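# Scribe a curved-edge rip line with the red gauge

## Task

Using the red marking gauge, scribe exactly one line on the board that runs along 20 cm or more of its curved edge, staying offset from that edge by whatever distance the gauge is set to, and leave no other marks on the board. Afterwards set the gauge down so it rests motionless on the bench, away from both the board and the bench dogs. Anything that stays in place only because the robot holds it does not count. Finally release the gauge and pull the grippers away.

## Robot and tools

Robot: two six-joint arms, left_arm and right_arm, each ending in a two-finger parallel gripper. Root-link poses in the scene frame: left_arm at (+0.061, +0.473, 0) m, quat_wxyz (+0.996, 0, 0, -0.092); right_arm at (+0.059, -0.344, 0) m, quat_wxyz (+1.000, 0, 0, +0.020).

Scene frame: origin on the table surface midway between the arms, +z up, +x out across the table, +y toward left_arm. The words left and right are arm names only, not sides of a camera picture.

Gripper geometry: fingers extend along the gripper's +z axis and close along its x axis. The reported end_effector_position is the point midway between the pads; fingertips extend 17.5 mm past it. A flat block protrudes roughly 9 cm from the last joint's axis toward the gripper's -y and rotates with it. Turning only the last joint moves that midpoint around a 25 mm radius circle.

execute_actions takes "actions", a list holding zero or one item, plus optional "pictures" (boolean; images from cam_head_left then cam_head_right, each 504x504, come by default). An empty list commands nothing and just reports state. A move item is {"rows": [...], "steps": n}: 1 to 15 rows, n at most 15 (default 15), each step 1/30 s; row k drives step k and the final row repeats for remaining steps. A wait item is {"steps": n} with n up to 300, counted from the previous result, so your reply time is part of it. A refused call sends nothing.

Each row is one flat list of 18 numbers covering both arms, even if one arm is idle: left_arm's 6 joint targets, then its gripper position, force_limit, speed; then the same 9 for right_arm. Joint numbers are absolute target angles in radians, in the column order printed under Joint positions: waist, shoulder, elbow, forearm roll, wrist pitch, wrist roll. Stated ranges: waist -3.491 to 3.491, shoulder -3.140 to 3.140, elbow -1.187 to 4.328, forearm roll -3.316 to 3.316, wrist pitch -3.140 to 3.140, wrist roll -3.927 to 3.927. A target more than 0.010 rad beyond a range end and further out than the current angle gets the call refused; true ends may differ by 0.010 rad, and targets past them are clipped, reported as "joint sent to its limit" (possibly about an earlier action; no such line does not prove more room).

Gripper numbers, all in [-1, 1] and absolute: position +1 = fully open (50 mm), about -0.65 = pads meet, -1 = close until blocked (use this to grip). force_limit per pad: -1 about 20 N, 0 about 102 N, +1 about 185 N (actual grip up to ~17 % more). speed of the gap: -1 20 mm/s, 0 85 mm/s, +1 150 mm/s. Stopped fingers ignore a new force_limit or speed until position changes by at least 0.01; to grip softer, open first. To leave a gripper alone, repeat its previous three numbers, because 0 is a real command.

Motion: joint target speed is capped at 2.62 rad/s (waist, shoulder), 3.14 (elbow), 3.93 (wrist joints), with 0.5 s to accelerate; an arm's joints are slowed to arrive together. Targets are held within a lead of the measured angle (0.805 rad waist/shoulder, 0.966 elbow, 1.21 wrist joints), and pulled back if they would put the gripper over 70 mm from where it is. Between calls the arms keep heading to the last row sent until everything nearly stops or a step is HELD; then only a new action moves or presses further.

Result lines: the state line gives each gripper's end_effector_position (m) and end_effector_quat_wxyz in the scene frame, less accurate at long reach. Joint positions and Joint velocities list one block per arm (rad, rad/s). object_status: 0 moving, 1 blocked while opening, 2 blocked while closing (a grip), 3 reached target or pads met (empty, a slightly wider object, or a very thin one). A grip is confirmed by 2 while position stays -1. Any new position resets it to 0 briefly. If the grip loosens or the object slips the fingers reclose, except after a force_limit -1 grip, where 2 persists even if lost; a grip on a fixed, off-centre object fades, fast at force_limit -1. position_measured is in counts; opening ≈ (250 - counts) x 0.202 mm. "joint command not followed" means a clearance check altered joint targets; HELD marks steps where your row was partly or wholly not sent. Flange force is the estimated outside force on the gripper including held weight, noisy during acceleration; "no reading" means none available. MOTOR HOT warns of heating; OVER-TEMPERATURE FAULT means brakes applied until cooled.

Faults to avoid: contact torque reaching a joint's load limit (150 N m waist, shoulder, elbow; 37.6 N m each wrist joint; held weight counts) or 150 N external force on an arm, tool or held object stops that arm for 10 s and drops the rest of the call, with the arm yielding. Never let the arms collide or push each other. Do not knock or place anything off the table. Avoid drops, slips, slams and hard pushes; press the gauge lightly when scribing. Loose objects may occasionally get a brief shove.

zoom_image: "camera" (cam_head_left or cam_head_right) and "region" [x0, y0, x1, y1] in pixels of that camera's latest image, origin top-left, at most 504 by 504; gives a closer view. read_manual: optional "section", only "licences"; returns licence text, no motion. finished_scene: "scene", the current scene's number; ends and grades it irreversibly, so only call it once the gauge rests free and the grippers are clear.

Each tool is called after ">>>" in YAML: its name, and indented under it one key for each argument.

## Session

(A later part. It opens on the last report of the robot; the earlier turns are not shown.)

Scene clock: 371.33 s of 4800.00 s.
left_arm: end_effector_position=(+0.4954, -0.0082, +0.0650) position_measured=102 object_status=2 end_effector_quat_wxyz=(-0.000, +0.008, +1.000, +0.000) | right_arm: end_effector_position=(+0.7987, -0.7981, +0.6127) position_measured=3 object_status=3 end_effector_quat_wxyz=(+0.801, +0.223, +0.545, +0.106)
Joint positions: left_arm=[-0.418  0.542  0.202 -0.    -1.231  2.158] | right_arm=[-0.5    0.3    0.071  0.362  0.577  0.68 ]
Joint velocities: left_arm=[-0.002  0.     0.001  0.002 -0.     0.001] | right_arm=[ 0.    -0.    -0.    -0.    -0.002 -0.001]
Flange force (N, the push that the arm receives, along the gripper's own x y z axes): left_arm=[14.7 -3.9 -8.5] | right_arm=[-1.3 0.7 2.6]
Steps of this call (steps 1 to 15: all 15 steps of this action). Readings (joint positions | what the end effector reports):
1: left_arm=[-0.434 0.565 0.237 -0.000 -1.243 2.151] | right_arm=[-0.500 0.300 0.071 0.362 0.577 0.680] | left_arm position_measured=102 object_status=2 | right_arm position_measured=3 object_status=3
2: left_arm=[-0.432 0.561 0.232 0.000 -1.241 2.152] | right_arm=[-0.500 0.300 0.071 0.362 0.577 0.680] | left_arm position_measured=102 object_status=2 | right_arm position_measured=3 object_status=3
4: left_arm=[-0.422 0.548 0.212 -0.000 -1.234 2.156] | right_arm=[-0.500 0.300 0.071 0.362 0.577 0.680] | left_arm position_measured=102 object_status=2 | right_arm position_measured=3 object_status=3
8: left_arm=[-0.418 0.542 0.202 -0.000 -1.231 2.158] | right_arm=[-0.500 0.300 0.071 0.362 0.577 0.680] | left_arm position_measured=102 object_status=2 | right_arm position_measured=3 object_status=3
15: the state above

>>> execute_actions:
  actions:
    - {"rows":[[-0.4005,0.518,0.1654,0,-1.2182,2.164,-1,-0.3,0,-0.5,0.3,0.071,0.362,0.577,0.68,1,0,0]],"steps":10}
  pictures: false

>>> execute_actions:
  actions:
    - {"rows":[[-0.3831,0.4943,0.1301,0,-1.2066,2.1699,-1,-0.3,0,-0.5,0.3,0.071,0.362,0.577,0.68,1,0,0]],"steps":10}
  pictures: false

>>> execute_actions:
  actions:
    - {"rows":[[-0.3655,0.4707,0.0952,0,-1.1953,2.1757,-1,-0.3,0,-0.5,0.3,0.071,0.362,0.577,0.68,1,0,0]],"steps":10}
  pictures: false

>>> execute_actions:
  actions:
    - {"rows":[[-0.3477,0.447,0.0608,0,-1.1846,2.1812,-1,-0.3,0,-0.5,0.3,0.071,0.362,0.577,0.68,1,0,0]]}
  pictures: false

Scene clock: 384.30 s of 4800.00 s.
left_arm: end_effector_position=(+0.4953, +0.0049, +0.0648) position_measured=102 object_status=2 end_effector_quat_wxyz=(+0.000, -0.004, +1.000, -0.000) | right_arm: end_effector_position=(+0.7987, -0.7981, +0.6127) position_measured=3 object_status=3 end_effector_quat_wxyz=(+0.801, +0.223, +0.545, +0.106)
Joint positions: left_arm=[-0.401  0.518  0.166 -0.    -1.218  2.164] | right_arm=[-0.5    0.3    0.071  0.362  0.577  0.68 ]
Joint velocities: left_arm=[ 0.001 -0.    -0.003  0.001  0.001  0.001] | right_arm=[ 0.     0.001  0.    -0.001  0.     0.   ]
Flange force (N, the push that the arm receives, along the gripper's own x y z axes): left_arm=[18.4 -6.9 -12.9] | right_arm=[-1.6 -0.4 3.0]
Steps of this call (steps 1 to 15: the robot went on to your last target; steps 16 to 90: nothing new was sent; then 9.63 s passed at rest; steps 91 to 100: all 10 steps of this action). Readings (joint positions | what the end effector reports):
91: left_arm=[-0.417 0.541 0.201 -0.000 -1.231 2.158] | right_arm=[-0.500 0.300 0.071 0.362 0.577 0.680] | left_arm position_measured=102 object_status=2 | right_arm position_measured=3 object_status=3
92: left_arm=[-0.415 0.537 0.195 0.000 -1.229 2.159] | right_arm=[-0.500 0.300 0.071 0.362 0.577 0.680] | left_arm position_measured=102 object_status=2 | right_arm position_measured=3 object_status=3
94: left_arm=[-0.405 0.524 0.175 -0.000 -1.222 2.162] | right_arm=[-0.500 0.300 0.071 0.362 0.577 0.680] | left_arm position_measured=102 object_status=2 | right_arm position_measured=3 object_status=3
98: left_arm=[-0.401 0.518 0.166 0.000 -1.218 2.164] | right_arm=[-0.500 0.300 0.071 0.362 0.577 0.680] | left_arm position_measured=102 object_status=2 | right_arm position_measured=3 object_status=3
100: the state above

Scene clock: 384.63 s of 4800.00 s.
left_arm: end_effector_position=(+0.4948, +0.0181, +0.0648) position_measured=102 object_status=2 end_effector_quat_wxyz=(+0.000, -0.016, +1.000, -0.000) | right_arm: end_effector_position=(+0.7987, -0.7981, +0.6127) position_measured=3 object_status=3 end_effector_quat_wxyz=(+0.801, +0.223, +0.545, +0.106)
Joint positions: left_arm=[-0.383  0.494  0.13  -0.    -1.207  2.17 ] | right_arm=[-0.5    0.3    0.071  0.362  0.577  0.68 ]
Joint velocities: left_arm=[ 0.001 -0.002 -0.003  0.     0.001  0.001] | right_arm=[-0.     0.    -0.     0.     0.002 -0.001]
Flange force (N, the push that the arm receives, along the gripper's own x y z axes): left_arm=[19.3 -6.9 -13.2] | right_arm=[-2.1 -0.3 3.3]
Steps of this call (steps 1 to 10: all 10 steps of this action). Readings (joint positions | what the end effector reports):
1: left_arm=[-0.400 0.518 0.165 0.000 -1.218 2.164] | right_arm=[-0.500 0.300 0.071 0.362 0.577 0.680] | left_arm position_measured=102 object_status=2 | right_arm position_measured=3 object_status=3
2: left_arm=[-0.397 0.514 0.159 0.000 -1.216 2.165] | right_arm=[-0.500 0.300 0.071 0.362 0.577 0.680] | left_arm position_measured=102 object_status=2 | right_arm position_measured=3 object_status=3
4: left_arm=[-0.388 0.501 0.139 -0.000 -1.210 2.168] | right_arm=[-0.500 0.300 0.071 0.362 0.577 0.680] | left_arm position_measured=102 object_status=2 | right_arm position_measured=3 object_status=3
8: left_arm=[-0.383 0.495 0.131 -0.000 -1.207 2.170] | right_arm=[-0.500 0.300 0.071 0.362 0.577 0.680] | left_arm position_measured=102 object_status=2 | right_arm position_measured=3 object_status=3
10: the state above

Scene clock: 384.97 s of 4800.00 s.
left_arm: end_effector_position=(+0.4941, +0.0312, +0.0647) position_measured=102 object_status=2 end_effector_quat_wxyz=(+0.000, -0.028, +1.000, -0.000) | right_arm: end_effector_position=(+0.7987, -0.7981, +0.6127) position_measured=3 object_status=3 end_effector_quat_wxyz=(+0.801, +0.223, +0.545, +0.106)
Joint positions: left_arm=[-0.366  0.471  0.095  0.    -1.195  2.176] | right_arm=[-0.5    0.3    0.071  0.362  0.577  0.68 ]
Joint velocities: left_arm=[ 0.001 -0.003 -0.002 -0.001  0.001  0.001] | right_arm=[-0.    -0.     0.    -0.    -0.001 -0.   ]
Flange force (N, the push that the arm receives, along the gripper's own x y z axes): left_arm=[21.5 -8.6 -11.5] | right_arm=[-1.4 0.2 2.7]
Steps of this call (steps 1 to 10: all 10 steps of this action). Readings (joint positions | what the end effector reports):
1: left_arm=[-0.383 0.494 0.129 -0.000 -1.206 2.170] | right_arm=[-0.500 0.300 0.071 0.362 0.577 0.680] | left_arm position_measured=102 object_status=2 | right_arm position_measured=3 object_status=3
2: left_arm=[-0.380 0.490 0.124 -0.000 -1.204 2.171] | right_arm=[-0.500 0.300 0.071 0.362 0.577 0.680] | left_arm position_measured=102 object_status=2 | right_arm position_measured=3 object_status=3
4: left_arm=[-0.370 0.477 0.104 0.000 -1.198 2.174] | right_arm=[-0.500 0.300 0.071 0.362 0.577 0.680] | left_arm position_measured=102 object_status=2 | right_arm position_measured=3 object_status=3
8: left_arm=[-0.366 0.471 0.096 -0.000 -1.195 2.176] | right_arm=[-0.500 0.300 0.071 0.362 0.577 0.680] | left_arm position_measured=102 object_status=2 | right_arm position_measured=3 object_status=3
10: the state above

Scene clock: 385.47 s of 4800.00 s.
left_arm: end_effector_position=(+0.4931, +0.0443, +0.0647) position_measured=102 object_status=2 end_effector_quat_wxyz=(-0.000, -0.039, +0.999, +0.000) | right_arm: end_effector_position=(+0.7987, -0.7981, +0.6127) position_measured=3 object_status=3 end_effector_quat_wxyz=(+0.801, +0.223, +0.545, +0.106)
Joint positions: left_arm=[-0.348  0.447  0.061 -0.    -1.185  2.181] | right_arm=[-0.5    0.3    0.071  0.362  0.577  0.68 ]
Joint velocities: left_arm=[-0.001 -0.    -0.    -0.001  0.     0.001] | right_arm=[ 0.    -0.001  0.001  0.001 -0.001  0.001]
Flange force (N, the push that the arm receives, along the gripper's own x y z axes): left_arm=[23.9 -7.0 -9.8] | right_arm=[-1.8 -0.1 1.6]
Steps of this call (steps 1 to 15: all 15 steps of this action). Readings (joint positions | what the end effector reports):
1: left_arm=[-0.365 0.470 0.095 -0.000 -1.195 2.176] | right_arm=[-0.500 0.300 0.071 0.362 0.577 0.680] | left_arm position_measured=102 object_status=2 | right_arm position_measured=3 object_status=3
2: left_arm=[-0.362 0.466 0.089 0.000 -1.193 2.177] | right_arm=[-0.500 0.300 0.071 0.362 0.577 0.680] | left_arm position_measured=102 object_status=2 | right_arm position_measured=3 object_status=3
4: left_arm=[-0.352 0.453 0.070 0.000 -1.188 2.180] | right_arm=[-0.500 0.300 0.071 0.362 0.577 0.680] | left_arm position_measured=102 object_status=2 | right_arm position_measured=3 object_status=3
8: left_arm=[-0.348 0.447 0.061 0.000 -1.185 2.181] | right_arm=[-0.500 0.300 0.071 0.362 0.577 0.680] | left_arm position_measured=102 object_status=2 | right_arm position_measured=3 object_status=3
15: the state above

>>> execute_actions:
  actions:
    - {"rows":[[-0.3301,0.4224,0.0251,0,-1.1735,2.187,-1,-0.3,0,-0.5,0.3,0.071,0.362,0.577,0.68,1,0,0]],"steps":10}
  pictures: false

>>> execute_actions:
  actions:
    - {"rows":[[-0.3117,0.3985,-0.0086,0,-1.1637,2.192,-1,-0.3,0,-0.5,0.3,0.071,0.362,0.577,0.68,1,0,0]],"steps":10}
  pictures: false

>>> execute_actions:
  actions:
    - {"rows":[[-0.2929,0.3744,-0.0422,0,-1.1542,2.1966,-1,-0.3,0,-0.5,0.3,0.071,0.362,0.577,0.68,1,0,0]]}

>>> zoom_image:
  camera: "cam_head_right"
  region: [195,165,325,240]

Scene clock: 399.63 s of 4800.00 s.
left_arm: end_effector_position=(+0.4912, +0.0574, +0.0646) position_measured=102 object_status=2 end_effector_quat_wxyz=(+0.000, -0.051, +0.999, -0.000) | right_arm: end_effector_position=(+0.7987, -0.7981, +0.6127) position_measured=3 object_status=3 end_effector_quat_wxyz=(+0.801, +0.223, +0.545, +0.106)
Joint positions: left_arm=[-0.33   0.422  0.025  0.    -1.174  2.187] | right_arm=[-0.5    0.3    0.071  0.362  0.577  0.68 ]
Joint velocities: left_arm=[ 0.002 -0.002 -0.003  0.001  0.001 -0.001] | right_arm=[ 0.     0.001  0.     0.     0.001 -0.001]
Flange force (N, the push that the arm receives, along the gripper's own x y z axes): left_arm=[12.3 -5.7 -11.7] | right_arm=[-0.8 0.9 2.0]
Steps of this call (steps 1 to 15: the robot went on to your last target; steps 16 to 90: nothing new was sent; then 10.83 s passed at rest; steps 91 to 100: all 10 steps of this action). Readings (joint positions | what the end effector reports):
91: left_arm=[-0.347 0.446 0.060 -0.000 -1.184 2.181] | right_arm=[-0.500 0.300 0.071 0.362 0.577 0.680] | left_arm position_measured=102 object_status=2 | right_arm position_measured=3 object_status=3
92: left_arm=[-0.345 0.443 0.054 -0.000 -1.182 2.182] | right_arm=[-0.500 0.300 0.071 0.362 0.577 0.680] | left_arm position_measured=102 object_status=2 | right_arm position_measured=3 object_status=3
94: left_arm=[-0.335 0.429 0.035 -0.000 -1.177 2.185] | right_arm=[-0.500 0.300 0.071 0.362 0.577 0.680] | left_arm position_measured=102 object_status=2 | right_arm position_measured=3 object_status=3
98: left_arm=[-0.330 0.423 0.026 -0.000 -1.174 2.187] | right_arm=[-0.500 0.300 0.071 0.362 0.577 0.680] | left_arm position_measured=102 object_status=2 | right_arm position_measured=3 object_status=3
100: the state above

Scene clock: 399.97 s of 4800.00 s.
left_arm: end_effector_position=(+0.4895, +0.0704, +0.0646) position_measured=102 object_status=2 end_effector_quat_wxyz=(+0.000, -0.063, +0.998, -0.000) | right_arm: end_effector_position=(+0.7987, -0.7981, +0.6127) position_measured=3 object_status=3 end_effector_quat_wxyz=(+0.801, +0.223, +0.545, +0.106)
Joint positions: left_arm=[-0.312  0.399 -0.008 -0.    -1.164  2.192] | right_arm=[-0.5    0.3    0.071  0.362  0.577  0.68 ]
Joint velocities: left_arm=[ 0.003 -0.001 -0.003  0.     0.001  0.001] | right_arm=[ 0.    -0.    -0.    -0.     0.001 -0.   ]
Flange force (N, the push that the arm receives, along the gripper's own x y z axes): left_arm=[15.7 4.8 -7.0] | right_arm=[-1.5 -0.9 3.1]
Steps of this call (steps 1 to 10: all 10 steps of this action). Readings (joint positions | what the end effector reports):
1: left_arm=[-0.330 0.422 0.024 0.000 -1.173 2.187] | right_arm=[-0.500 0.300 0.071 0.362 0.577 0.680] | left_arm position_measured=102 object_status=2 | right_arm position_measured=3 object_status=3
2: left_arm=[-0.327 0.418 0.019 -0.000 -1.171 2.188] | right_arm=[-0.500 0.300 0.071 0.362 0.577 0.680] | left_arm position_measured=102 object_status=2 | right_arm position_measured=3 object_status=3
4: left_arm=[-0.316 0.405 -0.000 -0.000 -1.166 2.191] | right_arm=[-0.500 0.300 0.071 0.362 0.577 0.680] | left_arm position_measured=102 object_status=2 | right_arm position_measured=3 object_status=3
8: left_arm=[-0.312 0.399 -0.008 0.000 -1.164 2.192] | right_arm=[-0.500 0.300 0.071 0.362 0.577 0.680] | left_arm position_measured=102 object_status=2 | right_arm position_measured=3 object_status=3
10: the state above

Scene clock: 400.47 s of 4800.00 s.
left_arm: end_effector_position=(+0.4875, +0.0836, +0.0646) position_measured=102 object_status=2 end_effector_quat_wxyz=(+0.000, -0.074, +0.997, -0.000) | right_arm: end_effector_position=(+0.7987, -0.7981, +0.6127) position_measured=3 object_status=3 end_effector_quat_wxyz=(+0.801, +0.223, +0.545, +0.106)
Joint positions: left_arm=[-0.293  0.374 -0.042 -0.    -1.154  2.197] | right_arm=[-0.5    0.3    0.071  0.362  0.577  0.68 ]
Joint velocities: left_arm=[-0.    -0.    -0.    -0.001 -0.     0.001] | right_arm=[-0.    -0.    -0.    -0.    -0.001  0.002]
Flange force (N, the push that the arm receives, along the gripper's own x y z axes): left_arm=[14.1 -2.8 -8.0] | right_arm=[-1.8 0.1 3.3]
Steps of this call (steps 1 to 15: all 15 steps of this action). Readings (joint positions | what the end effector reports):
1: left_arm=[-0.311 0.398 -0.009 -0.000 -1.163 2.192] | right_arm=[-0.500 0.300 0.071 0.362 0.577 0.680] | left_arm position_measured=102 object_status=2 | right_arm position_measured=3 object_status=3
2: left_arm=[-0.308 0.394 -0.015 -0.000 -1.162 2.193] | right_arm=[-0.500 0.300 0.071 0.362 0.577 0.680] | left_arm position_measured=102 object_status=2 | right_arm position_measured=3 object_status=3
4: left_arm=[-0.298 0.381 -0.034 -0.000 -1.157 2.195] | right_arm=[-0.500 0.300 0.071 0.362 0.577 0.680] | left_arm position_measured=102 object_status=2 | right_arm position_measured=3 object_status=3
8: left_arm=[-0.293 0.375 -0.042 -0.000 -1.154 2.197] | right_arm=[-0.500 0.300 0.071 0.362 0.577 0.680] | left_arm position_measured=102 object_status=2 | right_arm position_measured=3 object_status=3
15: the state above

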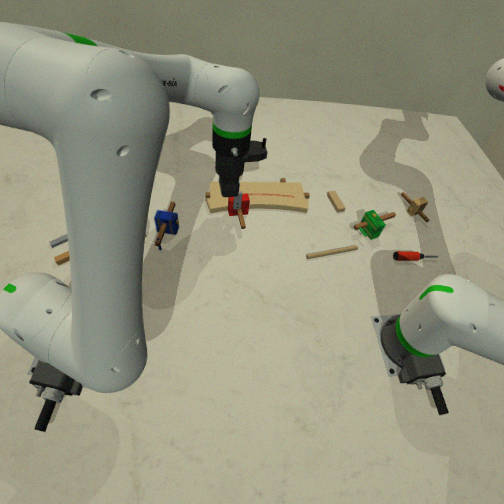

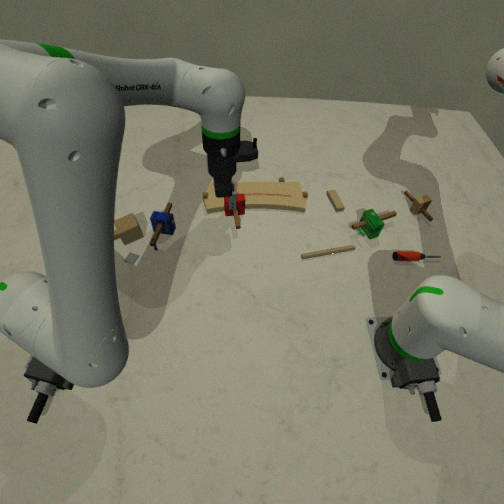

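Region (195, 165, 325, 240) of cam_head_right's 504x504 image, scaled by 3.877, with more detail than that image has; it fills the top 291 rows of this view, and the rest is white.

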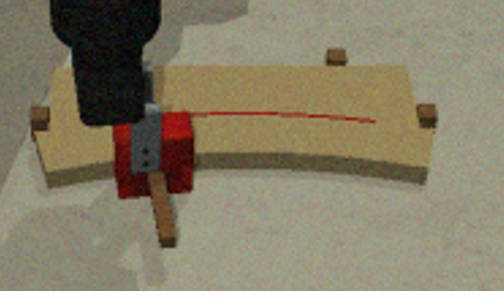

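>>> execute_actions:
  actions:
    - {"rows":[[-0.2737,0.3502,-0.0758,0,-1.1448,2.2008,-1,-0.3,0,-0.5,0.3,0.071,0.362,0.577,0.68,1,0,0]],"steps":10}
  pictures: false

>>> execute_actions:
  actions:
    - {"rows":[[-0.2541,0.3256,-0.1091,0,-1.1361,2.2046,-1,-0.3,0,-0.5,0.3,0.071,0.362,0.577,0.68,1,0,0]],"steps":10}
  pictures: false

>>> execute_actions:
  actions:
    - {"rows":[[-0.2341,0.3007,-0.1423,0,-1.1278,2.2079,-1,-0.3,0,-0.5,0.3,0.071,0.362,0.577,0.68,1,0,0]]}
  pictures: false

>>> execute_actions:
  actions:
    - {"rows":[[-0.2345,0.2795,-0.118,0,-1.1733,2.2079,-1,-0.3,0,-0.5,0.3,0.071,0.362,0.577,0.68,1,0,0]],"steps":10}
  pictures: false

>>> execute_actions:
  actions:
    - {"rows":[[-0.398,-0.012,-0.4489,0,-1.134,2.2079,-1,-0.3,0,-0.5,0.3,0.071,0.362,0.577,0.68,1,0,0]]}
  pictures: false

>>> execute_actions:
  actions:
    - {"steps":10}
  pictures: false

>>> execute_actions:
  actions:
    - {"rows":[[-0.398,0.0224,-0.4862,0,-1.0622,2.2079,-1,-0.3,0,-0.5,0.3,0.071,0.362,0.577,0.68,1,0,0]]}

>>> zoom_image:
  camera: "cam_head_right"
  region: [175,165,325,300]

Scene clock: 424.30 s of 4800.00 s.
left_arm: end_effector_position=(+0.4852, +0.0966, +0.0644) position_measured=102 object_status=2 end_effector_quat_wxyz=(+0.000, -0.086, +0.996, -0.000) | right_arm: end_effector_position=(+0.7987, -0.7981, +0.6127) position_measured=3 object_status=3 end_effector_quat_wxyz=(+0.801, +0.223, +0.545, +0.106)
Joint positions: left_arm=[-0.274  0.35  -0.076  0.    -1.145  2.201] | right_arm=[-0.5    0.3    0.071  0.362  0.577  0.68 ]
Joint velocities: left_arm=[ 0.002 -0.003 -0.002  0.     0.001  0.003] | right_arm=[-0.     0.     0.     0.     0.001  0.   ]
Flange force (N, the push that the arm receives, along the gripper's own x y z axes): left_arm=[14.6 -4.5 -8.9] | right_arm=[-1.1 0.0 1.6]
Steps of this call (steps 1 to 15: the robot went on to your last target; steps 16 to 90: nothing new was sent; then 20.50 s passed at rest; steps 91 to 100: all 10 steps of this action). Readings (joint positions | what the end effector reports):
91: left_arm=[-0.292 0.374 -0.043 -0.000 -1.154 2.197] | right_arm=[-0.500 0.300 0.071 0.362 0.577 0.680] | left_arm position_measured=102 object_status=2 | right_arm position_measured=3 object_status=3
92: left_arm=[-0.289 0.370 -0.049 -0.000 -1.152 2.197] | right_arm=[-0.500 0.300 0.071 0.362 0.577 0.680] | left_arm position_measured=102 object_status=2 | right_arm position_measured=3 object_status=3
94: left_arm=[-0.279 0.356 -0.067 -0.000 -1.147 2.200] | right_arm=[-0.500 0.300 0.071 0.362 0.577 0.680] | left_arm position_measured=102 object_status=2 | right_arm position_measured=3 object_status=3
98: left_arm=[-0.274 0.350 -0.075 -0.000 -1.145 2.201] | right_arm=[-0.500 0.300 0.071 0.362 0.577 0.680] | left_arm position_measured=102 object_status=2 | right_arm position_measured=3 object_status=3
100: the state above

Scene clock: 424.63 s of 4800.00 s.
left_arm: end_effector_position=(+0.4826, +0.1097, +0.0644) position_measured=102 object_status=2 end_effector_quat_wxyz=(+0.000, -0.098, +0.995, -0.000) | right_arm: end_effector_position=(+0.7987, -0.7981, +0.6127) position_measured=3 object_status=3 end_effector_quat_wxyz=(+0.801, +0.223, +0.545, +0.106)
Joint positions: left_arm=[-0.254  0.326 -0.109  0.    -1.136  2.205] | right_arm=[-0.5    0.3    0.071  0.362  0.577  0.68 ]
Joint velocities: left_arm=[ 0.002  0.001 -0.003  0.001  0.    -0.   ] | right_arm=[-0.     0.     0.    -0.     0.001  0.001]
Flange force (N, the push that the arm receives, along the gripper's own x y z axes): left_arm=[15.3 -2.4 -8.8] | right_arm=[-1.0 -0.1 2.8]
Steps of this call (steps 1 to 10: all 10 steps of this action). Readings (joint positions | what the end effector reports):
1: left_arm=[-0.273 0.350 -0.076 0.000 -1.145 2.201] | right_arm=[-0.500 0.300 0.071 0.362 0.577 0.680] | left_arm position_measured=102 object_status=2 | right_arm position_measured=3 object_status=3
2: left_arm=[-0.270 0.346 -0.082 -0.000 -1.143 2.202] | right_arm=[-0.500 0.300 0.071 0.362 0.577 0.680] | left_arm position_measured=102 object_status=2 | right_arm position_measured=3 object_status=3
4: left_arm=[-0.259 0.332 -0.101 -0.000 -1.138 2.204] | right_arm=[-0.500 0.300 0.071 0.362 0.577 0.680] | left_arm position_measured=102 object_status=2 | right_arm position_measured=3 object_status=3
8: left_arm=[-0.254 0.326 -0.109 -0.000 -1.136 2.205] | right_arm=[-0.500 0.300 0.071 0.362 0.577 0.680] | left_arm position_measured=102 object_status=2 | right_arm position_measured=3 object_status=3
10: the state above

Scene clock: 425.13 s of 4800.00 s.
left_arm: end_effector_position=(+0.4796, +0.1229, +0.0643) position_measured=102 object_status=2 end_effector_quat_wxyz=(+0.000, -0.109, +0.994, -0.000) | right_arm: end_effector_position=(+0.7987, -0.7981, +0.6127) position_measured=3 object_status=3 end_effector_quat_wxyz=(+0.801, +0.223, +0.545, +0.106)
Joint positions: left_arm=[-0.234  0.301 -0.142 -0.    -1.128  2.208] | right_arm=[-0.5    0.3    0.071  0.362  0.577  0.68 ]
Joint velocities: left_arm=[ 0.001 -0.001 -0.001 -0.001  0.    -0.   ] | right_arm=[-0.  0. -0. -0. -0. -0.]
Flange force (N, the push that the arm receives, along the gripper's own x y z axes): left_arm=[10.9 -6.0 -11.6] | right_arm=[-1.7 0.1 1.9]
Steps of this call (steps 1 to 15: all 15 steps of this action). Readings (joint positions | what the end effector reports):
1: left_arm=[-0.254 0.325 -0.110 -0.000 -1.136 2.205] | right_arm=[-0.500 0.300 0.071 0.362 0.577 0.680] | left_arm position_measured=102 object_status=2 | right_arm position_measured=3 object_status=3
2: left_arm=[-0.250 0.321 -0.115 0.000 -1.134 2.205] | right_arm=[-0.500 0.300 0.071 0.362 0.577 0.680] | left_arm position_measured=102 object_status=2 | right_arm position_measured=3 object_status=3
4: left_arm=[-0.239 0.307 -0.134 -0.000 -1.130 2.207] | right_arm=[-0.500 0.300 0.071 0.362 0.577 0.680] | left_arm position_measured=102 object_status=2 | right_arm position_measured=3 object_status=3
8: left_arm=[-0.234 0.301 -0.142 -0.000 -1.128 2.208] | right_arm=[-0.500 0.300 0.071 0.362 0.577 0.680] | left_arm position_measured=102 object_status=2 | right_arm position_measured=3 object_status=3
15: the state above

Scene clock: 425.47 s of 4800.00 s.
left_arm: end_effector_position=(+0.4792, +0.1229, +0.0845) position_measured=102 object_status=2 end_effector_quat_wxyz=(-0.000, -0.109, +0.994, +0.000) | right_arm: end_effector_position=(+0.7987, -0.7981, +0.6127) position_measured=3 object_status=3 end_effector_quat_wxyz=(+0.801, +0.223, +0.545, +0.106)
Joint positions: left_arm=[-0.234  0.28  -0.118 -0.    -1.173  2.208] | right_arm=[-0.5    0.3    0.071  0.362  0.577  0.68 ]
Joint velocities: left_arm=[-0.    -0.003  0.002  0.    -0.003  0.002] | right_arm=[-0.    -0.     0.    -0.    -0.    -0.002]
Flange force (N, the push that the arm receives, along the gripper's own x y z axes): left_arm=[4.1 -0.2 3.0] | right_arm=[-0.7 0.8 2.3]
Steps of this call (steps 1 to 10: all 10 steps of this action). Readings (joint positions | what the end effector reports):
1: left_arm=[-0.234 0.300 -0.142 -0.000 -1.128 2.208] | right_arm=[-0.500 0.300 0.071 0.362 0.577 0.680] | left_arm position_measured=102 object_status=2 | right_arm position_measured=3 object_status=3
2: left_arm=[-0.234 0.297 -0.139 -0.001 -1.136 2.208] | right_arm=[-0.500 0.300 0.071 0.362 0.577 0.680] | left_arm position_measured=102 object_status=2 | right_arm position_measured=3 object_status=3
4: left_arm=[-0.234 0.285 -0.125 -0.001 -1.161 2.208] | right_arm=[-0.500 0.300 0.071 0.362 0.577 0.680] | left_arm position_measured=102 object_status=2 | right_arm position_measured=3 object_status=3
8: left_arm=[-0.234 0.280 -0.118 -0.000 -1.173 2.208] | right_arm=[-0.500 0.300 0.071 0.362 0.577 0.680] | left_arm position_measured=102 object_status=2 | right_arm position_measured=3 object_status=3
10: the state above

Scene clock: 425.97 s of 4800.00 s.
left_arm: end_effector_position=(+0.3203, +0.1267, +0.0859) position_measured=102 object_status=2 end_effector_quat_wxyz=(-0.000, -0.032, +1.000, -0.000) | right_arm: end_effector_position=(+0.7987, -0.7981, +0.6127) position_measured=3 object_status=3 end_effector_quat_wxyz=(+0.801, +0.223, +0.545, +0.106)
Joint positions: left_arm=[-0.39   0.002 -0.432  0.    -1.136  2.208] | right_arm=[-0.5    0.3    0.071  0.362  0.577  0.68 ]
Joint velocities: left_arm=[-0.185 -0.331 -0.373  0.     0.044  0.   ] | right_arm=[-0.     0.    -0.     0.     0.    -0.002]
Flange force (N, the push that the arm receives, along the gripper's own x y z axes): left_arm=[26.5 11.8 -3.7] | right_arm=[-1.2 1.3 2.6]
Steps of this call (steps 1 to 15: all 15 steps of this action). Readings (joint positions | what the end effector reports):
1: left_arm=[-0.235 0.279 -0.119 -0.000 -1.173 2.208] | right_arm=[-0.500 0.300 0.071 0.362 0.577 0.680] | left_arm position_measured=102 object_status=2 | right_arm position_measured=3 object_status=3
2: left_arm=[-0.237 0.274 -0.124 -0.000 -1.173 2.208] | right_arm=[-0.500 0.300 0.071 0.362 0.577 0.680] | left_arm position_measured=102 object_status=2 | right_arm position_measured=3 object_status=3
4: left_arm=[-0.252 0.248 -0.154 -0.000 -1.168 2.208] | right_arm=[-0.500 0.300 0.071 0.362 0.577 0.680] | left_arm position_measured=102 object_status=2 | right_arm position_measured=3 object_status=3
8: left_arm=[-0.307 0.150 -0.265 0.000 -1.155 2.208] | right_arm=[-0.500 0.300 0.071 0.362 0.577 0.680] | left_arm position_measured=102 object_status=2 | right_arm position_measured=3 object_status=3
15: the state above

Scene clock: 426.30 s of 4800.00 s.
left_arm: end_effector_position=(+0.3122, +0.1281, +0.0850) position_measured=102 object_status=2 end_effector_quat_wxyz=(-0.000, -0.027, +1.000, +0.000) | right_arm: end_effector_position=(+0.7987, -0.7981, +0.6127) position_measured=3 object_status=3 end_effector_quat_wxyz=(+0.801, +0.223, +0.545, +0.106)
Joint positions: left_arm=[-0.398 -0.012 -0.449  0.    -1.134  2.208] | right_arm=[-0.5    0.3    0.071  0.362  0.577  0.68 ]
Joint velocities: left_arm=[ 0.001 -0.003 -0.    -0.     0.     0.001] | right_arm=[-0.    -0.     0.    -0.    -0.001  0.001]
Flange force (N, the push that the arm receives, along the gripper's own x y z axes): left_arm=[1.8 0.8 1.3] | right_arm=[-2.2 -0.4 3.7]
Steps of this call (steps 1 to 10: the robot went on to your last target). Readings (joint positions | what the end effector reports):
1: left_arm=[-0.395 -0.006 -0.442 0.000 -1.135 2.208] | right_arm=[-0.500 0.300 0.071 0.362 0.577 0.680] | left_arm position_measured=102 object_status=2 | right_arm position_measured=3 object_status=3
2: left_arm=[-0.397 -0.010 -0.447 0.000 -1.134 2.208] | right_arm=[-0.500 0.300 0.071 0.362 0.577 0.680] | left_arm position_measured=102 object_status=2 | right_arm position_measured=3 object_status=3
4: left_arm=[-0.398 -0.012 -0.448 0.000 -1.134 2.208] | right_arm=[-0.500 0.300 0.071 0.362 0.577 0.680] | left_arm position_measured=102 object_status=2 | right_arm position_measured=3 object_status=3
8: left_arm=[-0.398 -0.012 -0.449 0.000 -1.134 2.208] | right_arm=[-0.500 0.300 0.071 0.362 0.577 0.680] | left_arm position_measured=102 object_status=2 | right_arm position_measured=3 object_status=3
10: the state above

Scene clock: 426.80 s of 4800.00 s.
left_arm: end_effector_position=(+0.3123, +0.1281, +0.0575) position_measured=102 object_status=2 end_effector_quat_wxyz=(+0.000, -0.027, +1.000, -0.000) | right_arm: end_effector_position=(+0.7987, -0.7981, +0.6127) position_measured=3 object_status=3 end_effector_quat_wxyz=(+0.801, +0.223, +0.545, +0.106)
Joint positions: left_arm=[-0.398  0.022 -0.486  0.    -1.062  2.208] | right_arm=[-0.5    0.3    0.071  0.362  0.577  0.68 ]
Joint velocities: left_arm=[-0.001  0.001 -0.    -0.     0.     0.   ] | right_arm=[ 0.001 -0.    -0.001 -0.    -0.     0.001]
Flange force (N, the push that the arm receives, along the gripper's own x y z axes): left_arm=[3.7 0.4 1.2] | right_arm=[-2.0 0.1 2.4]
Steps of this call (steps 1 to 15: all 15 steps of this action). Readings (joint positions | what the end effector reports):
1: left_arm=[-0.398 -0.012 -0.449 0.000 -1.133 2.208] | right_arm=[-0.500 0.300 0.071 0.362 0.577 0.680] | left_arm position_measured=102 object_status=2 | right_arm position_measured=3 object_status=3
2: left_arm=[-0.398 -0.009 -0.453 0.000 -1.126 2.208] | right_arm=[-0.500 0.300 0.071 0.362 0.577 0.680] | left_arm position_measured=102 object_status=2 | right_arm position_measured=3 object_status=3
4: left_arm=[-0.398 0.008 -0.471 0.000 -1.091 2.208] | right_arm=[-0.500 0.300 0.071 0.362 0.577 0.680] | left_arm position_measured=102 object_status=2 | right_arm position_measured=3 object_status=3
8: left_arm=[-0.398 0.022 -0.486 0.000 -1.063 2.208] | right_arm=[-0.500 0.300 0.071 0.362 0.577 0.680] | left_arm position_measured=102 object_status=2 | right_arm position_measured=3 object_status=3
15: the state above

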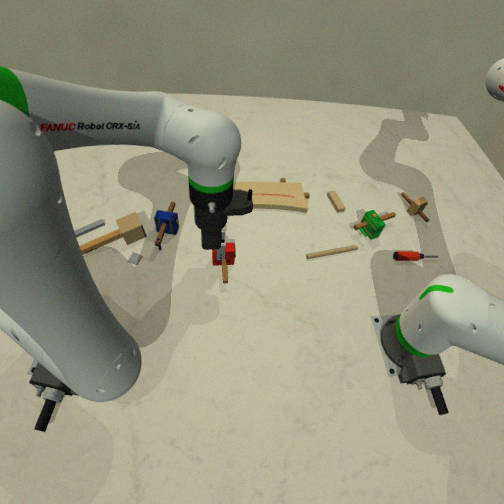

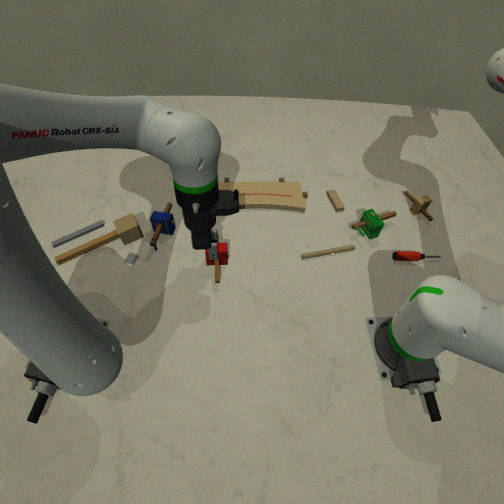

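Region (175, 165, 325, 300) of cam_head_right's 504x504 image, scaled by 3.360, with more detail than that image has; it fills the top 454 rows of this view, and the rest is white.

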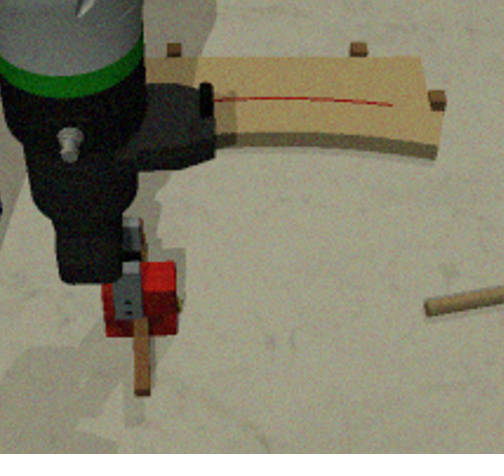

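>>> execute_actions:
  actions:
    - {"rows":[[-0.398,0.0242,-0.4883,0,-1.0583,2.2079,-1,-0.3,0,-0.5,0.3,0.071,0.362,0.577,0.68,1,0,0]],"steps":10}
  pictures: false

>>> execute_actions:
  actions:
    - {"rows":[[-0.398,0.0242,-0.4883,0,-1.0583,2.2079,1,-0.3,0,-0.5,0.3,0.071,0.362,0.577,0.68,1,0,0]],"steps":10}
  pictures: false

>>> execute_actions:
  actions:
    - {"rows":[[-0.398,-0.1,-0.25,0,-1.42,2.2079,1,-0.3,0,-0.5,0.3,0.071,0.362,0.577,0.68,1,0,0]]}
  pictures: false

>>> execute_actions:
  actions:
    - {"rows":[[0.3,-0.1,-0.25,0,-1.42,2.2079,1,-0.3,0,-0.5,0.3,0.071,0.362,0.577,0.68,1,0,0]]}
  pictures: false

>>> execute_actions:
  actions:
    - {"steps":20}

>>> zoom_image:
  camera: "cam_head_right"
  region: [175,165,325,300]

Scene clock: 438.73 s of 4800.00 s.
left_arm: end_effector_position=(+0.3124, +0.1280, +0.0562) position_measured=102 object_status=2 end_effector_quat_wxyz=(+0.000, -0.027, +1.000, -0.000) | right_arm: end_effector_position=(+0.7987, -0.7981, +0.6127) position_measured=3 object_status=3 end_effector_quat_wxyz=(+0.801, +0.223, +0.545, +0.106)
Joint positions: left_arm=[-0.398  0.024 -0.488 -0.    -1.058  2.208] | right_arm=[-0.5    0.3    0.071  0.362  0.577  0.68 ]
Joint velocities: left_arm=[-0.     0.001 -0.001  0.001 -0.    -0.001] | right_arm=[-0.     0.     0.     0.     0.001 -0.   ]
Flange force (N, the push that the arm receives, along the gripper's own x y z axes): left_arm=[15.8 31.2 -92.2] | right_arm=[-1.8 0.5 2.8]
Steps of this call (steps 1 to 15: the robot went on to your last target; steps 16 to 90: nothing new was sent; then 8.60 s passed at rest; steps 91 to 100: all 10 steps of this action). Readings (joint positions | what the end effector reports):
91: left_arm=[-0.398 0.023 -0.486 -0.000 -1.062 2.208] | right_arm=[-0.500 0.300 0.071 0.362 0.577 0.680] | left_arm position_measured=102 object_status=2 | right_arm position_measured=3 object_status=3
92: left_arm=[-0.398 0.023 -0.487 -0.000 -1.061 2.208] | right_arm=[-0.500 0.300 0.071 0.362 0.577 0.680] | left_arm position_measured=102 object_status=2 | right_arm position_measured=3 object_status=3
94: left_arm=[-0.398 0.023 -0.488 -0.000 -1.059 2.208] | right_arm=[-0.500 0.300 0.071 0.362 0.577 0.680] | left_arm position_measured=102 object_status=2 | right_arm position_measured=3 object_status=3
98: left_arm=[-0.398 0.024 -0.488 0.000 -1.059 2.208] | right_arm=[-0.500 0.300 0.071 0.362 0.577 0.680] | left_arm position_measured=102 object_status=2 | right_arm position_measured=3 object_status=3
100: the state above

Scene clock: 439.07 s of 4800.00 s.
left_arm: end_effector_position=(+0.3121, +0.1283, +0.0558) position_measured=3 object_status=0 end_effector_quat_wxyz=(-0.000, -0.027, +1.000, +0.000) | right_arm: end_effector_position=(+0.7987, -0.7981, +0.6127) position_measured=3 object_status=3 end_effector_quat_wxyz=(+0.801, +0.223, +0.545, +0.106)
Joint positions: left_arm=[-0.398  0.025 -0.488 -0.    -1.058  2.208] | right_arm=[-0.5    0.3    0.071  0.362  0.577  0.68 ]
Joint velocities: left_arm=[ 0.    -0.006  0.     0.    -0.     0.001] | right_arm=[ 0. -0.  0. -0. -0. -0.]
Flange force (N, the push that the arm receives, along the gripper's own x y z axes): left_arm=[2.1 0.8 -0.4] | right_arm=[-1.0 0.0 2.8]
Steps of this call (steps 1 to 10: all 10 steps of this action). Readings (joint positions | what the end effector reports):
1: left_arm=[-0.398 0.024 -0.488 -0.000 -1.057 2.208] | right_arm=[-0.500 0.300 0.071 0.362 0.577 0.680] | left_arm position_measured=92 object_status=0 | right_arm position_measured=3 object_status=3
2: left_arm=[-0.398 0.025 -0.489 -0.000 -1.057 2.208] | right_arm=[-0.500 0.300 0.071 0.362 0.577 0.680] | left_arm position_measured=78 object_status=0 | right_arm position_measured=3 object_status=3
4: left_arm=[-0.398 0.025 -0.489 -0.000 -1.058 2.208] | right_arm=[-0.500 0.300 0.071 0.362 0.577 0.680] | left_arm position_measured=50 object_status=0 | right_arm position_measured=3 object_status=3
8: left_arm=[-0.398 0.025 -0.488 -0.000 -1.058 2.208] | right_arm=[-0.500 0.300 0.071 0.362 0.577 0.680] | left_arm position_measured=3 object_status=0 | right_arm position_measured=3 object_status=3
10: the state above

Scene clock: 439.57 s of 4800.00 s.
left_arm: end_effector_position=(+0.3123, +0.1280, +0.1994) position_measured=3 object_status=3 end_effector_quat_wxyz=(+0.000, -0.027, +1.000, -0.000) | right_arm: end_effector_position=(+0.7987, -0.7981, +0.6127) position_measured=3 object_status=3 end_effector_quat_wxyz=(+0.801, +0.223, +0.545, +0.106)
Joint positions: left_arm=[-0.398 -0.099 -0.252  0.    -1.416  2.208] | right_arm=[-0.5    0.3    0.071  0.362  0.577  0.68 ]
Joint velocities: left_arm=[ 0.    -0.042  0.083 -0.    -0.127  0.   ] | right_arm=[ 0.    -0.    -0.001  0.001  0.    -0.   ]
Flange force (N, the push that the arm receives, along the gripper's own x y z axes): left_arm=[9.4 8.1 -13.3] | right_arm=[-2.1 1.0 0.5]
Steps of this call (steps 1 to 15: all 15 steps of this action). Readings (joint positions | what the end effector reports):
1: left_arm=[-0.398 0.024 -0.488 -0.000 -1.059 2.208] | right_arm=[-0.500 0.300 0.071 0.362 0.577 0.680] | left_arm position_measured=3 object_status=0 | right_arm position_measured=3 object_status=3
2: left_arm=[-0.398 0.022 -0.484 -0.000 -1.065 2.208] | right_arm=[-0.500 0.300 0.071 0.362 0.577 0.680] | left_arm position_measured=3 object_status=0 | right_arm position_measured=3 object_status=3
4: left_arm=[-0.398 0.009 -0.459 -0.000 -1.103 2.208] | right_arm=[-0.500 0.300 0.071 0.362 0.577 0.680] | left_arm position_measured=3 object_status=0 | right_arm position_measured=3 object_status=3
8: left_arm=[-0.398 -0.040 -0.365 0.000 -1.245 2.208] | right_arm=[-0.500 0.300 0.071 0.362 0.577 0.680] | left_arm position_measured=3 object_status=3 | right_arm position_measured=3 object_status=3
15: the state above

Scene clock: 440.07 s of 4800.00 s.
left_arm: end_effector_position=(+0.4156, +0.2358, +0.2003) position_measured=3 object_status=3 end_effector_quat_wxyz=(+0.000, -0.202, +0.979, -0.000) | right_arm: end_effector_position=(+0.7987, -0.7981, +0.6127) position_measured=3 object_status=3 end_effector_quat_wxyz=(+0.801, +0.223, +0.545, +0.106)
Joint positions: left_arm=[-0.046 -0.1   -0.251  0.    -1.419  2.208] | right_arm=[-0.5    0.3    0.071  0.362  0.577  0.68 ]
Joint velocities: left_arm=[ 0.875 -0.001  0.001  0.    -0.002  0.   ] | right_arm=[ 0.    -0.     0.     0.     0.    -0.002]
Flange force (N, the push that the arm receives, along the gripper's own x y z axes): left_arm=[-0.9 -2.1 -1.3] | right_arm=[-1.8 1.1 4.3]
Steps of this call (steps 1 to 15: all 15 steps of this action). Readings (joint positions | what the end effector reports):
1: left_arm=[-0.398 -0.100 -0.251 0.000 -1.418 2.208] | right_arm=[-0.500 0.300 0.071 0.362 0.577 0.680] | left_arm position_measured=3 object_status=3 | right_arm position_measured=3 object_status=3
2: left_arm=[-0.393 -0.100 -0.251 0.000 -1.419 2.208] | right_arm=[-0.500 0.300 0.071 0.362 0.577 0.680] | left_arm position_measured=3 object_status=3 | right_arm position_measured=3 object_status=3
4: left_arm=[-0.366 -0.100 -0.251 0.000 -1.419 2.208] | right_arm=[-0.500 0.300 0.071 0.362 0.577 0.680] | left_arm position_measured=3 object_status=3 | right_arm position_measured=3 object_status=3
8: left_arm=[-0.254 -0.100 -0.251 0.000 -1.419 2.208] | right_arm=[-0.500 0.300 0.071 0.362 0.577 0.680] | left_arm position_measured=3 object_status=3 | right_arm position_measured=3 object_status=3
15: the state above

Scene clock: 440.73 s of 4800.00 s.
left_arm: end_effector_position=(+0.4750, +0.3702, +0.2007) position_measured=3 object_status=3 end_effector_quat_wxyz=(+0.000, -0.368, +0.930, -0.000) | right_arm: end_effector_position=(+0.7987, -0.7981, +0.6127) position_measured=3 object_status=3 end_effector_quat_wxyz=(+0.801, +0.223, +0.545, +0.106)
Joint positions: left_arm=[ 0.3   -0.1   -0.25  -0.    -1.42   2.208] | right_arm=[-0.5    0.3    0.071  0.362  0.577  0.68 ]
Joint velocities: left_arm=[ 0.003 -0.003 -0.001  0.    -0.     0.001] | right_arm=[ 0.001  0.     0.     0.     0.001 -0.001]
Flange force (N, the push that the arm receives, along the gripper's own x y z axes): left_arm=[5.0 1.8 2.9] | right_arm=[-0.9 0.1 3.7]
Steps of this call (steps 1 to 20: the robot went on to your last target). Readings (joint positions | what the end effector reports):
1: left_arm=[-0.017 -0.100 -0.251 0.000 -1.419 2.208] | right_arm=[-0.500 0.300 0.071 0.362 0.577 0.680] | left_arm position_measured=3 object_status=3 | right_arm position_measured=3 object_status=3
2: left_arm=[0.013 -0.100 -0.250 0.000 -1.419 2.208] | right_arm=[-0.500 0.300 0.071 0.362 0.577 0.680] | left_arm position_measured=3 object_status=3 | right_arm position_measured=3 object_status=3
4: left_arm=[0.072 -0.100 -0.250 0.000 -1.420 2.208] | right_arm=[-0.500 0.300 0.071 0.362 0.577 0.680] | left_arm position_measured=3 object_status=3 | right_arm position_measured=3 object_status=3
8: left_arm=[0.191 -0.100 -0.250 0.000 -1.420 2.208] | right_arm=[-0.500 0.300 0.071 0.362 0.577 0.680] | left_arm position_measured=3 object_status=3 | right_arm position_measured=3 object_status=3
20: the state above

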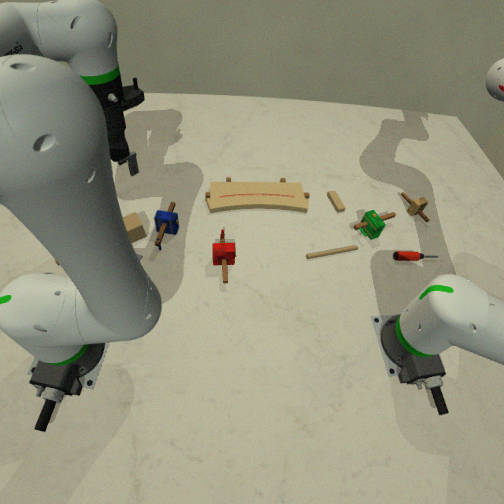

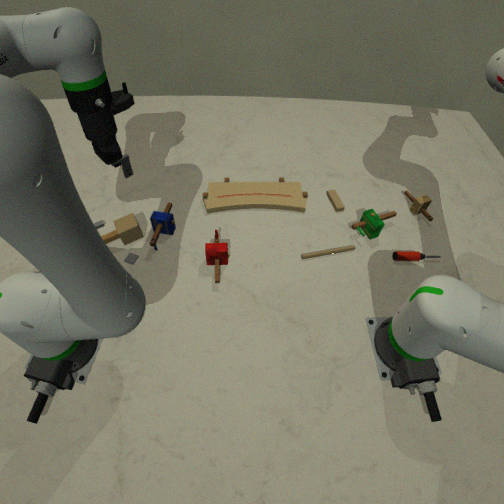

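Region (175, 165, 325, 300) of cam_head_right's 504x504 image, scaled by 3.360, with more detail than that image has; it fills the top 454 rows of this view, and the rest is white.

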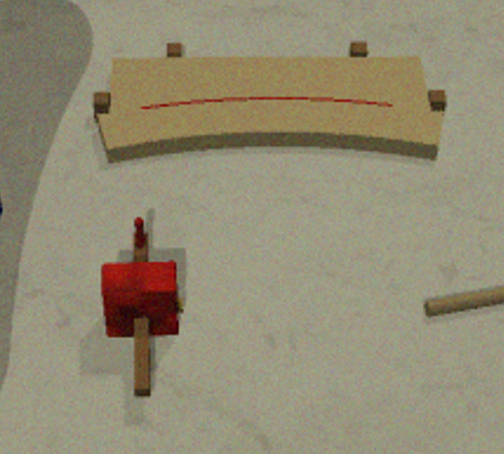

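>>> finished_scene:
  scene: 1

The scene is finished: the task was done.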